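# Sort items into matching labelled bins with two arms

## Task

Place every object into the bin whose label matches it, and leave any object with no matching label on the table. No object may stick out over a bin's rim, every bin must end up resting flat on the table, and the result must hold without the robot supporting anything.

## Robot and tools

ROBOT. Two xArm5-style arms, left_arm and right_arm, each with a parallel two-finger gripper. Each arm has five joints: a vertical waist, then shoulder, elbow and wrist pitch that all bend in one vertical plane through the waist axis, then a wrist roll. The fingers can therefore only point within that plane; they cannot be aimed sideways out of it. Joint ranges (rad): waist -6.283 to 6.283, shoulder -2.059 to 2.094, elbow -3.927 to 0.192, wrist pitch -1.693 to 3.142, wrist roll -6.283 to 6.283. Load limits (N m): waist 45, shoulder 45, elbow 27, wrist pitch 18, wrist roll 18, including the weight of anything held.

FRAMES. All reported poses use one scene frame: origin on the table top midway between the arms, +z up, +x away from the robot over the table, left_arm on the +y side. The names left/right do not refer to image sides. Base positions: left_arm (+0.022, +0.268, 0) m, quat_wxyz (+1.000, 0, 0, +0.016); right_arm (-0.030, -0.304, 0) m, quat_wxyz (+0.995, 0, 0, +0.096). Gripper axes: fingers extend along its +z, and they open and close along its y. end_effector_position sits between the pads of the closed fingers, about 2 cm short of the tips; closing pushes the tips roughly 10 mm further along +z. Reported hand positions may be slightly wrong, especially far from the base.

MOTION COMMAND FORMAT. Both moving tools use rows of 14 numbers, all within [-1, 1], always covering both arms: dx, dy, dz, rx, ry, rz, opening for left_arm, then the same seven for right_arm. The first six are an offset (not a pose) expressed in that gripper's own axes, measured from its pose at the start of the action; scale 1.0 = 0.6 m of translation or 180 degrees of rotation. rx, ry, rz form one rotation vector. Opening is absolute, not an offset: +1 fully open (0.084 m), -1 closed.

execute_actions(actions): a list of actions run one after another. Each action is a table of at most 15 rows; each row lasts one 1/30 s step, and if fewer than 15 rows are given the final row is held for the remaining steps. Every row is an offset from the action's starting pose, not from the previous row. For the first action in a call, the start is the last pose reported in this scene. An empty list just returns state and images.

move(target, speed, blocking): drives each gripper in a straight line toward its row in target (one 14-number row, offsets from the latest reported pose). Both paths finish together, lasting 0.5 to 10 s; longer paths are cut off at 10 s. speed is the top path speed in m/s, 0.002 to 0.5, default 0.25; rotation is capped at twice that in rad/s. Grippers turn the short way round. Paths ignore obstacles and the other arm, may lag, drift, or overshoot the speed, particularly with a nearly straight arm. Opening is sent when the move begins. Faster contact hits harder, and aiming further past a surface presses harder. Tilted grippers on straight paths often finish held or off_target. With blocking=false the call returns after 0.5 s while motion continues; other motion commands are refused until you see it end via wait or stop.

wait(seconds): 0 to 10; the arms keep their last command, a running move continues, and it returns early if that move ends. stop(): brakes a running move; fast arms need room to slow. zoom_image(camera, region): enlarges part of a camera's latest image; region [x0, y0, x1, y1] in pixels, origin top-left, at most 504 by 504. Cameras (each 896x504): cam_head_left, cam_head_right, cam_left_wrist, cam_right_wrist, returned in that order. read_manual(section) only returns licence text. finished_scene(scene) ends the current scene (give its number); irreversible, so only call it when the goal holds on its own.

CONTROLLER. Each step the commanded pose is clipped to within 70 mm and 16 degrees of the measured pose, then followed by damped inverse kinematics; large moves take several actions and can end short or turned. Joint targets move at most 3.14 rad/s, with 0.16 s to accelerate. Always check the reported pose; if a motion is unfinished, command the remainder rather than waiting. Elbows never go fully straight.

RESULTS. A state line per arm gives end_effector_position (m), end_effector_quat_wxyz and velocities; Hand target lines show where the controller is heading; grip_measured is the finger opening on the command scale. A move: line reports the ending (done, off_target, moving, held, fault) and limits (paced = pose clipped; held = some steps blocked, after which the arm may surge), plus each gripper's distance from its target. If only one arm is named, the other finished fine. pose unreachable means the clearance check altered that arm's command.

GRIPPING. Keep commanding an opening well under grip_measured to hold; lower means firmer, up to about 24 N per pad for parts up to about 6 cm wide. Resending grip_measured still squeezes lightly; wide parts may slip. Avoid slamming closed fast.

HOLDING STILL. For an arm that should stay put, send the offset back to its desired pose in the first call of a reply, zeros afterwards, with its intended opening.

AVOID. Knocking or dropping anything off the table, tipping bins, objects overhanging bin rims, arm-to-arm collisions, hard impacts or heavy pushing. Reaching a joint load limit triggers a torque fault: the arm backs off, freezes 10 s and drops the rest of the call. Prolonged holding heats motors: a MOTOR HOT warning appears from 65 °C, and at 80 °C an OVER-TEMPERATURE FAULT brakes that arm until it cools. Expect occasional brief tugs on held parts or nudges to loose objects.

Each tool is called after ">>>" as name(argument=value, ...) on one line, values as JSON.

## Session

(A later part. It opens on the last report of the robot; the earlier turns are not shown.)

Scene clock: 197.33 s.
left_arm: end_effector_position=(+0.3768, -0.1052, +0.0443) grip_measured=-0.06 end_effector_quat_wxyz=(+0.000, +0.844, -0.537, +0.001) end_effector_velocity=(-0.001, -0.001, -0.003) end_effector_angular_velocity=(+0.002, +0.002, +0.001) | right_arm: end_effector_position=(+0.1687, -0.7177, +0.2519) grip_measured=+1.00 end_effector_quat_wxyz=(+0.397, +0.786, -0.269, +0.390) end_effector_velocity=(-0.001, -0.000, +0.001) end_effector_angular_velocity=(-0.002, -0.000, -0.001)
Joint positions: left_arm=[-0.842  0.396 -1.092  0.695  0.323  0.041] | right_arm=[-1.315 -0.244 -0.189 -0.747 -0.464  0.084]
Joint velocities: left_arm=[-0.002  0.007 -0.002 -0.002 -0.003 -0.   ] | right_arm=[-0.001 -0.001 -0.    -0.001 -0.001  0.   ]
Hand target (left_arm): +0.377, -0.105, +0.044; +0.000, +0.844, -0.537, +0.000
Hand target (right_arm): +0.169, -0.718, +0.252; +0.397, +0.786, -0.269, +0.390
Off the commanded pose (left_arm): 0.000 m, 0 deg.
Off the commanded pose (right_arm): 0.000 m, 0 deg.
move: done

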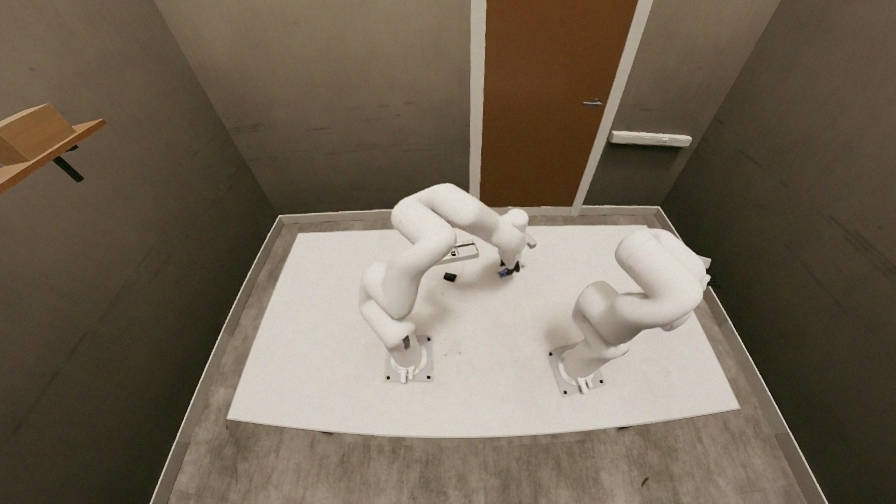

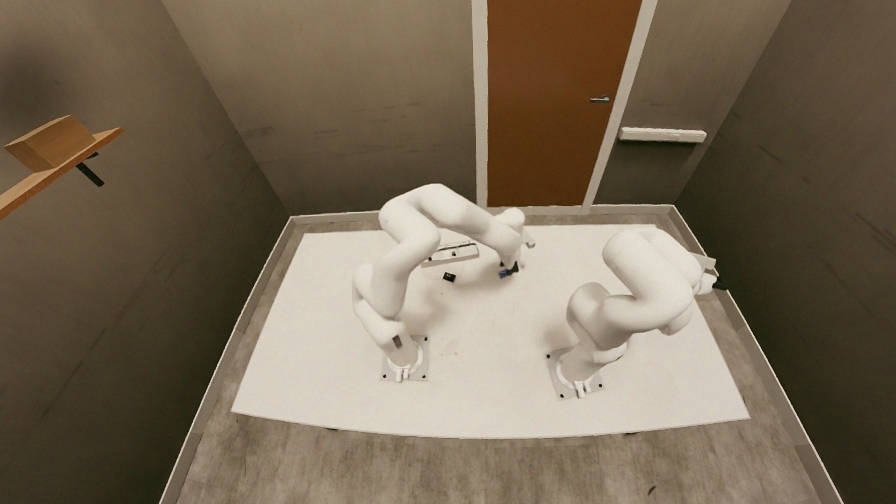

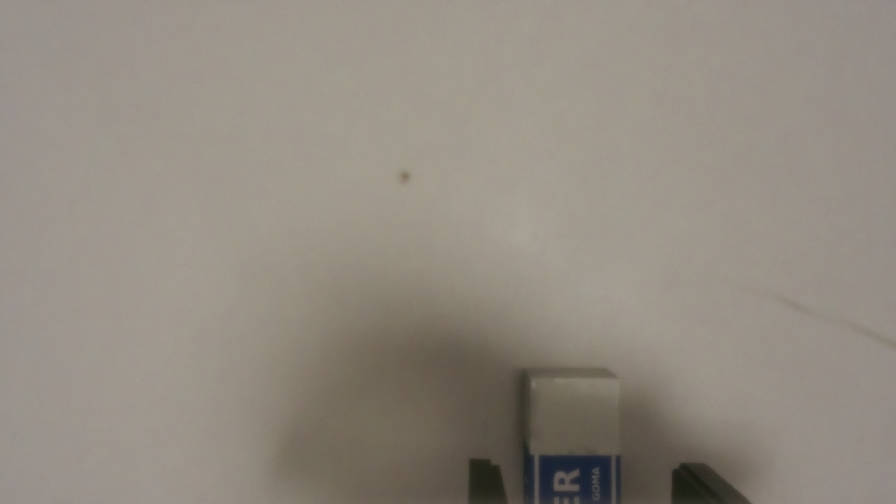

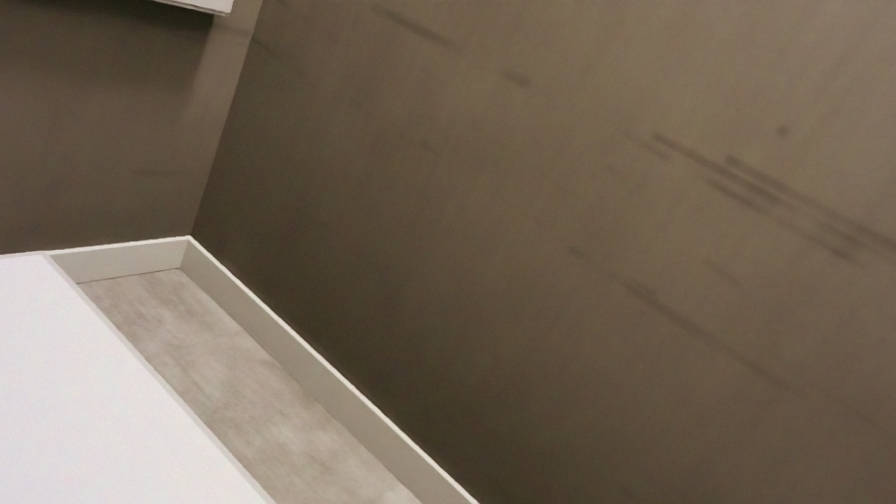

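>>> move(target=[0.002,0.001,0.029,0,0,0,-0.05,0,0,0,0,0,0,1], speed=0.05)

>>> execute_actions(actions=[[[0,0,0,0,0,0,-0.2,0,0,0,0,0,0,1],[0,0,0,0,0,0,-0.25,0,0,0,0,0,0,1],[0,0,0,0,0,0,-0.3,0,0,0,0,0,0,1],[0,0,0,0,0,0,-0.35,0,0,0,0,0,0,1],[0,0,0,0,0,0,-0.4,0,0,0,0,0,0,1],[0,0,0,0,0,0,-0.45,0,0,0,0,0,0,1],[0,0,0,0,0,0,-0.5,0,0,0,0,0,0,1],[0,0,0,0,0,0,-0.55,0,0,0,0,0,0,1],[0,0,0,0,0,0,-0.6,0,0,0,0,0,0,1],[0,0,0,0,0,0,-0.7,0,0,0,0,0,0,1]],[[0,0,0,0,0,0,-0.7,0,0,0,0,0,0,1]]])

>>> move(target=[0,0,-0.09,0,0,0,-0.7,0,0,0,0,0,0,1], speed=0.12)

Scene clock: 210.37 s.
left_arm: end_effector_position=(+0.3768, -0.1066, +0.0272) grip_measured=-0.06 end_effector_quat_wxyz=(+0.000, +0.844, -0.537, +0.001) end_effector_velocity=(+0.001, +0.000, -0.001) end_effector_angular_velocity=(-0.002, -0.002, +0.003) | right_arm: end_effector_position=(+0.1687, -0.7177, +0.2519) grip_measured=+1.00 end_effector_quat_wxyz=(+0.397, +0.786, -0.269, +0.390) end_effector_velocity=(+0.000, +0.000, +0.000) end_effector_angular_velocity=(-0.001, -0.001, +0.000)
Joint positions: left_arm=[-0.844  0.435 -1.092  0.656  0.321  0.041] | right_arm=[-1.315 -0.244 -0.189 -0.747 -0.464  0.084]
Joint velocities: left_arm=[ 0.002  0.004 -0.001 -0.005 -0.001  0.   ] | right_arm=[ 0.    -0.    -0.    -0.001  0.001 -0.   ]
Hand target (left_arm): +0.377, -0.107, +0.027; +0.000, +0.844, -0.537, +0.001
Hand target (right_arm): +0.169, -0.718, +0.252; +0.397, +0.786, -0.269, +0.390
Off the commanded pose (left_arm): 0.000 m, 0 deg.
Off the commanded pose (right_arm): 0.000 m, 0 deg.
move: done

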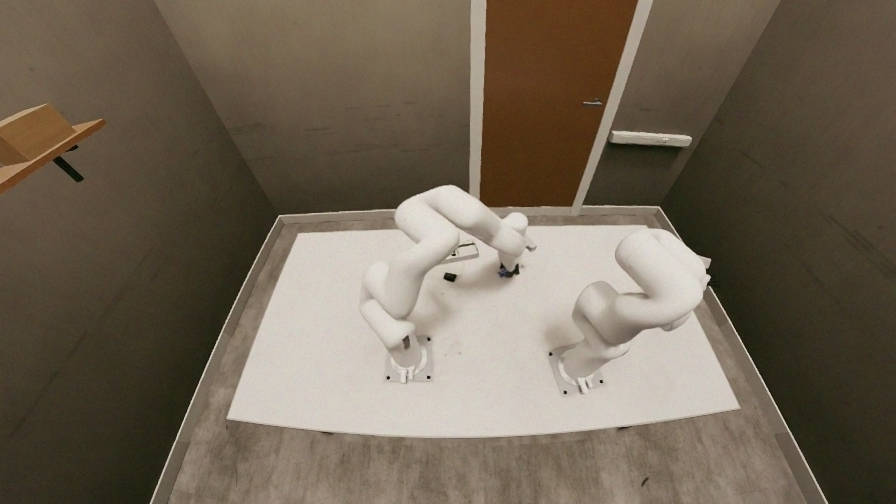

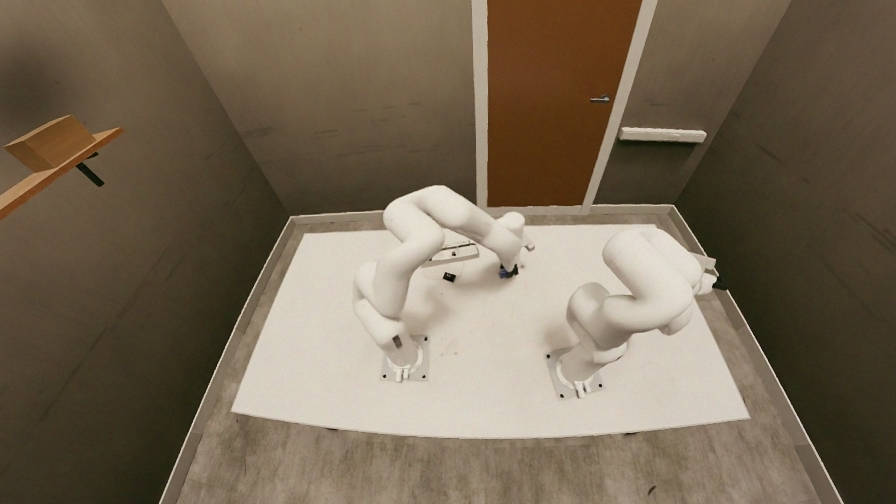

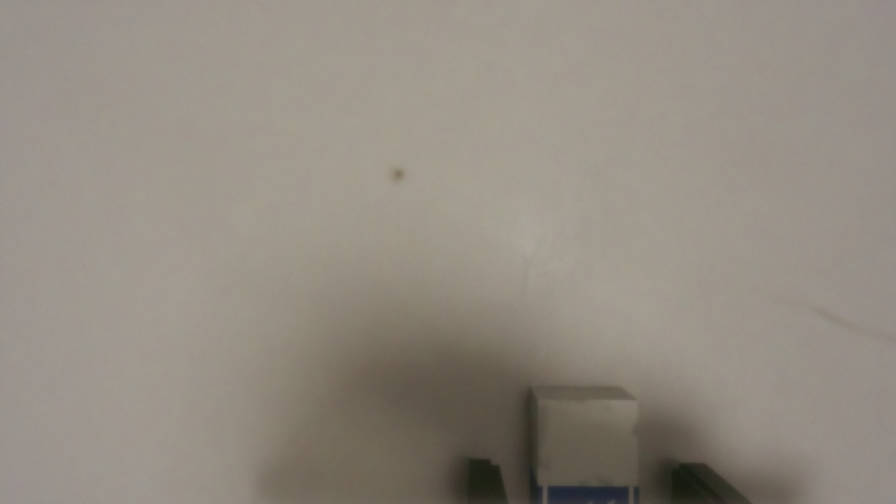

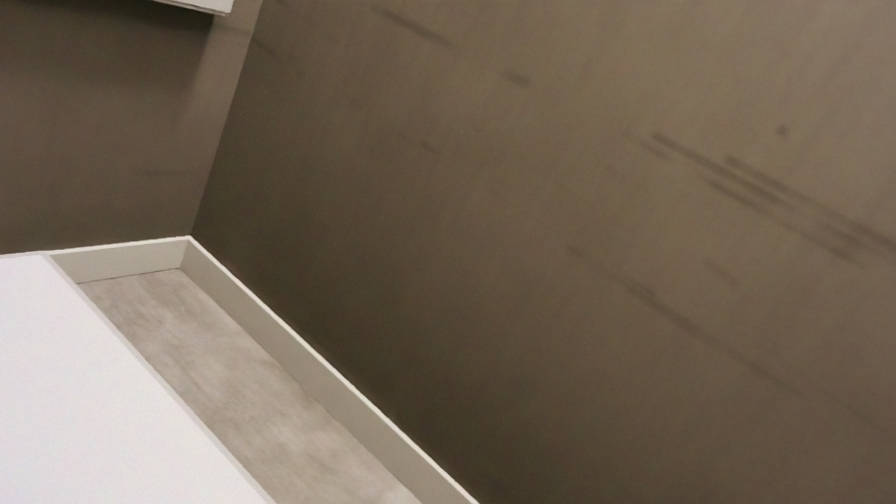

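Scene clock: 211.37 s.
left_arm: end_effector_position=(+0.3768, -0.1066, +0.0273) grip_measured=-0.49 end_effector_quat_wxyz=(+0.000, +0.844, -0.537, +0.001) end_effector_velocity=(-0.000, -0.000, -0.000) end_effector_angular_velocity=(+0.000, +0.000, -0.001) | right_arm: end_effector_position=(+0.1687, -0.7177, +0.2519) grip_measured=+1.00 end_effector_quat_wxyz=(+0.397, +0.786, -0.269, +0.390) end_effector_velocity=(-0.000, -0.000, -0.000) end_effector_angular_velocity=(+0.001, +0.000, -0.000)
Joint positions: left_arm=[-0.844  0.435 -1.092  0.656  0.321  0.022] | right_arm=[-1.315 -0.244 -0.189 -0.747 -0.464  0.084]
Joint velocities: left_arm=[-0.001  0.    -0.    -0.     0.    -0.   ] | right_arm=[-0.    -0.     0.     0.001  0.    -0.   ]
Hand target (left_arm): +0.377, -0.107, +0.027; +0.000, +0.844, -0.537, +0.001
Hand target (right_arm): +0.169, -0.718, +0.252; +0.397, +0.786, -0.269, +0.390
Off the commanded pose (left_arm): 0.000 m, 0 deg.
Off the commanded pose (right_arm): 0.000 m, 0 deg.

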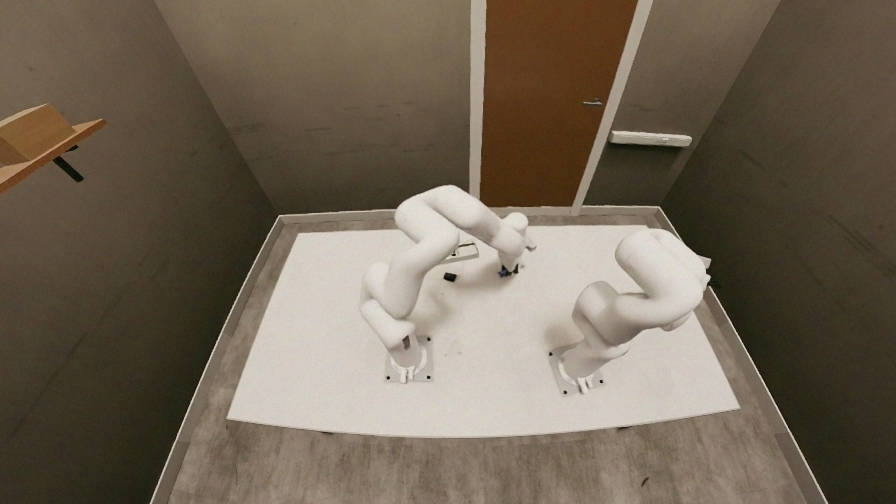

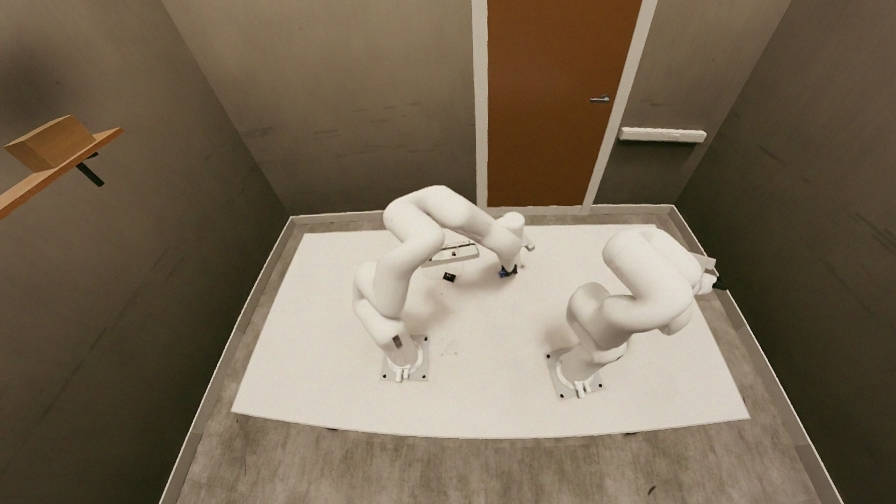

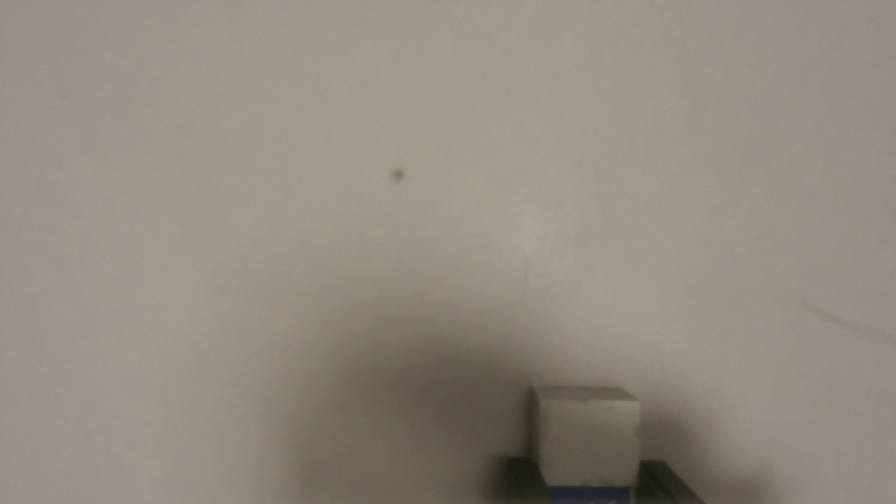

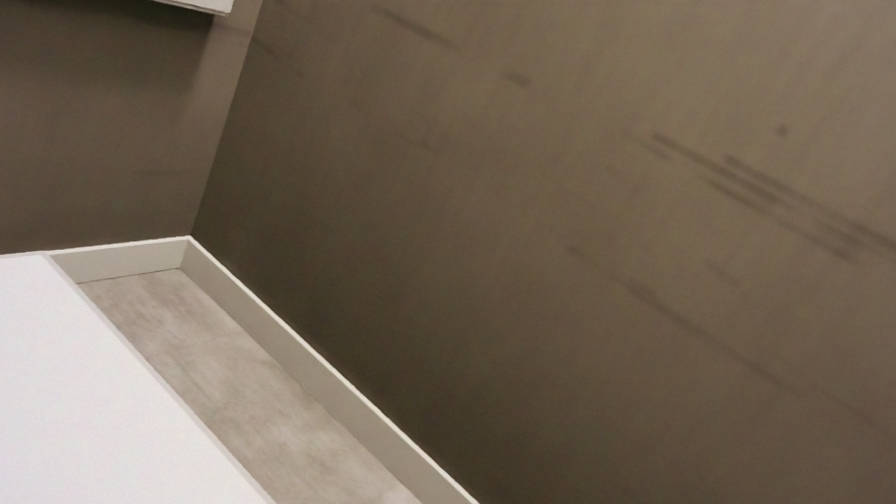

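Scene clock: 212.30 s.
left_arm: end_effector_position=(+0.3767, -0.1064, +0.0807) grip_measured=-0.49 end_effector_quat_wxyz=(+0.000, +0.844, -0.537, +0.000) end_effector_velocity=(+0.001, -0.001, +0.004) end_effector_angular_velocity=(-0.002, -0.002, +0.000) | right_arm: end_effector_position=(+0.1687, -0.7177, +0.2519) grip_measured=+1.00 end_effector_quat_wxyz=(+0.397, +0.786, -0.269, +0.390) end_effector_velocity=(-0.000, -0.000, -0.000) end_effector_angular_velocity=(+0.001, +0.001, -0.001)
Joint positions: left_arm=[-0.844  0.326 -1.112  0.785  0.321  0.022] | right_arm=[-1.315 -0.244 -0.189 -0.747 -0.464  0.084]
Joint velocities: left_arm=[ 0.    -0.007 -0.003  0.007 -0.    -0.   ] | right_arm=[-0.001 -0.     0.     0.002  0.    -0.   ]
Hand target (left_arm): +0.377, -0.107, +0.081; +0.000, +0.844, -0.537, +0.001
Hand target (right_arm): +0.169, -0.718, +0.252; +0.397, +0.786, -0.269, +0.390
Off the commanded pose (left_arm): 0.001 m, 0 deg.
Off the commanded pose (right_arm): 0.000 m, 0 deg.
move: done

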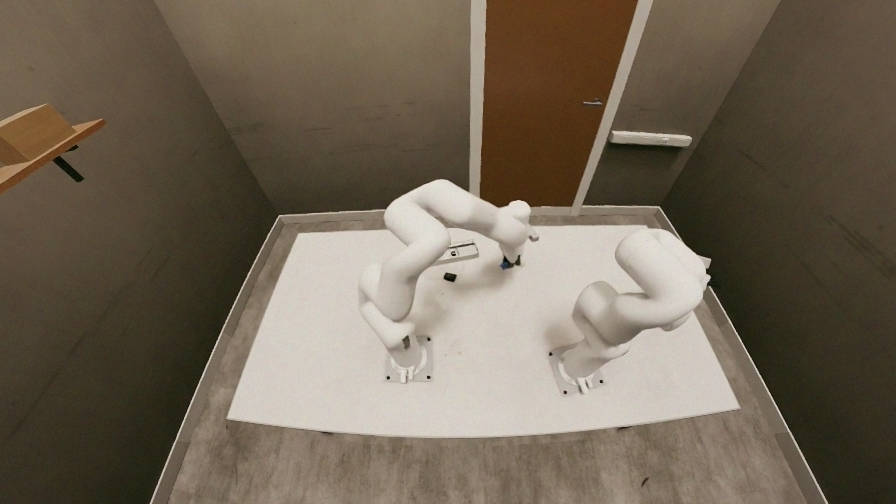

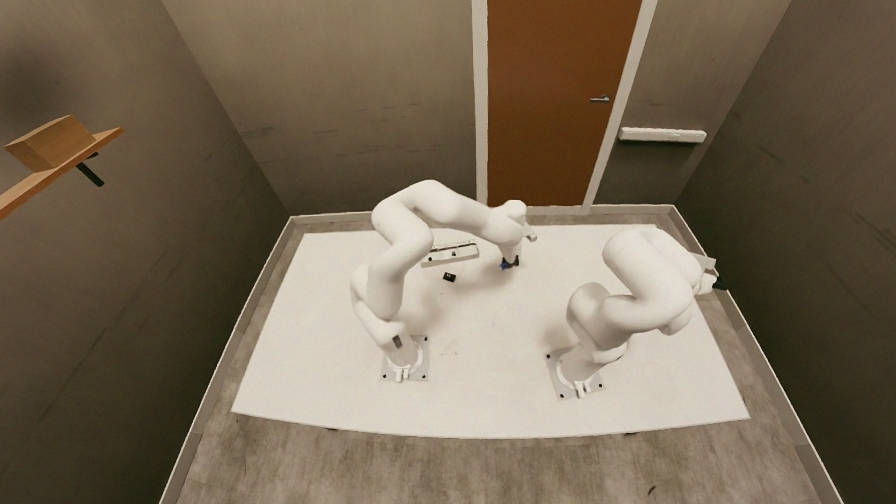

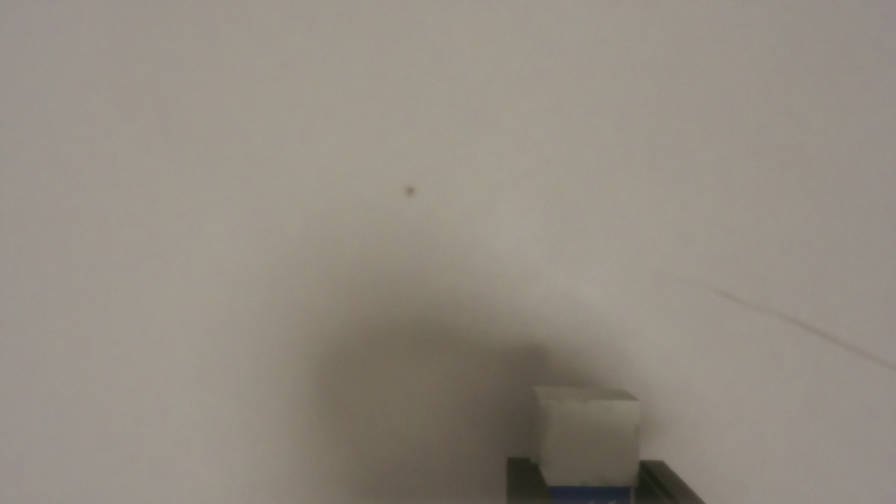

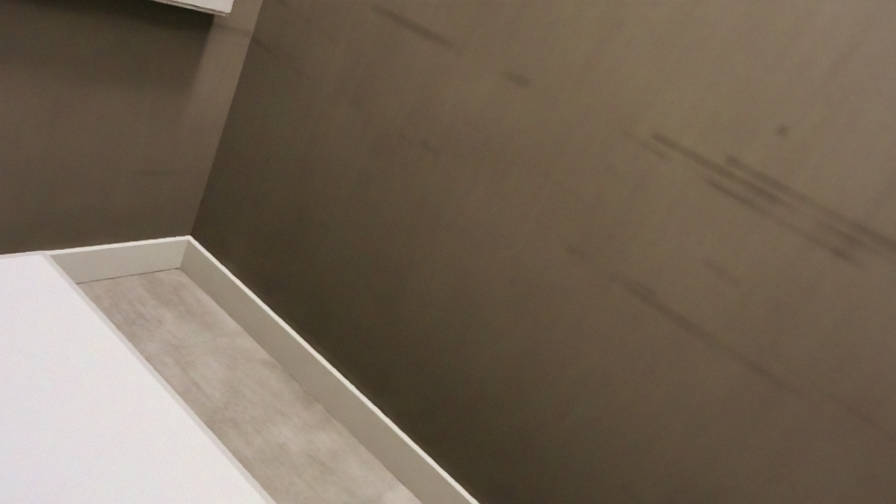

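>>> move(target=[-0.1603,-0.2743,0,0,0,0.079,-0.7,0,0,0,0,0,0,1], speed=0.22)

Scene clock: 218.67 s.
left_arm: end_effector_position=(+0.4849, +0.0499, +0.0807) grip_measured=-0.49 end_effector_quat_wxyz=(-0.000, +0.771, -0.637, +0.000) end_effector_velocity=(+0.002, +0.002, +0.000) end_effector_angular_velocity=(+0.000, +0.000, -0.003) | right_arm: end_effector_position=(+0.1687, -0.7177, +0.2519) grip_measured=+1.00 end_effector_quat_wxyz=(+0.397, +0.786, -0.269, +0.390) end_effector_velocity=(+0.000, +0.000, +0.000) end_effector_angular_velocity=(-0.002, +0.000, +0.001)
Joint positions: left_arm=[-0.471  0.315 -1.095  0.78   0.942  0.022] | right_arm=[-1.315 -0.244 -0.189 -0.747 -0.464  0.084]
Joint velocities: left_arm=[ 0.004  0.002 -0.003  0.002  0.007 -0.   ] | right_arm=[ 0.    -0.     0.    -0.001 -0.001  0.   ]
Hand target (left_arm): +0.485, +0.050, +0.081; -0.000, +0.771, -0.637, +0.000
Hand target (right_arm): +0.169, -0.718, +0.252; +0.397, +0.786, -0.269, +0.390
Off the commanded pose (left_arm): 0.000 m, 0 deg.
Off the commanded pose (right_arm): 0.000 m, 0 deg.
move: done

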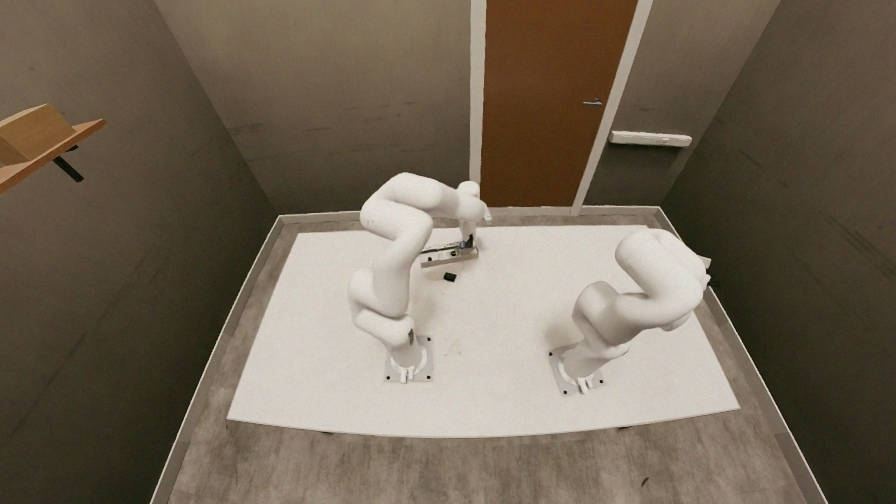

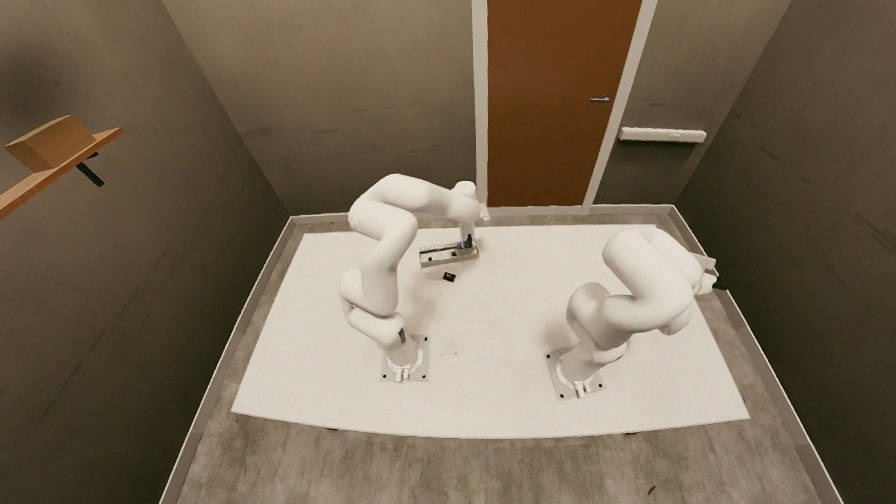

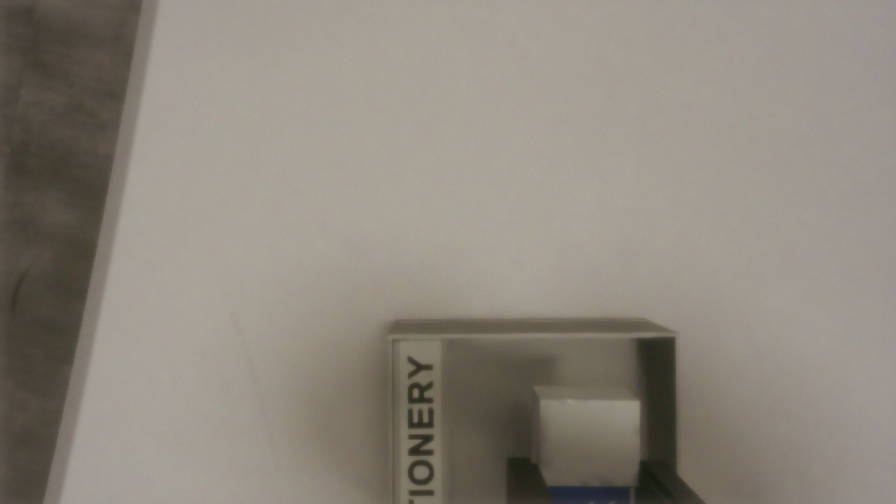

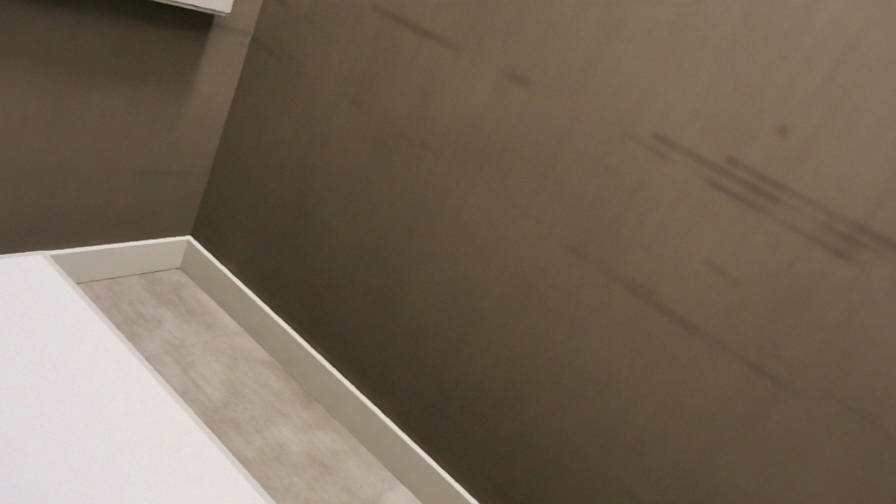

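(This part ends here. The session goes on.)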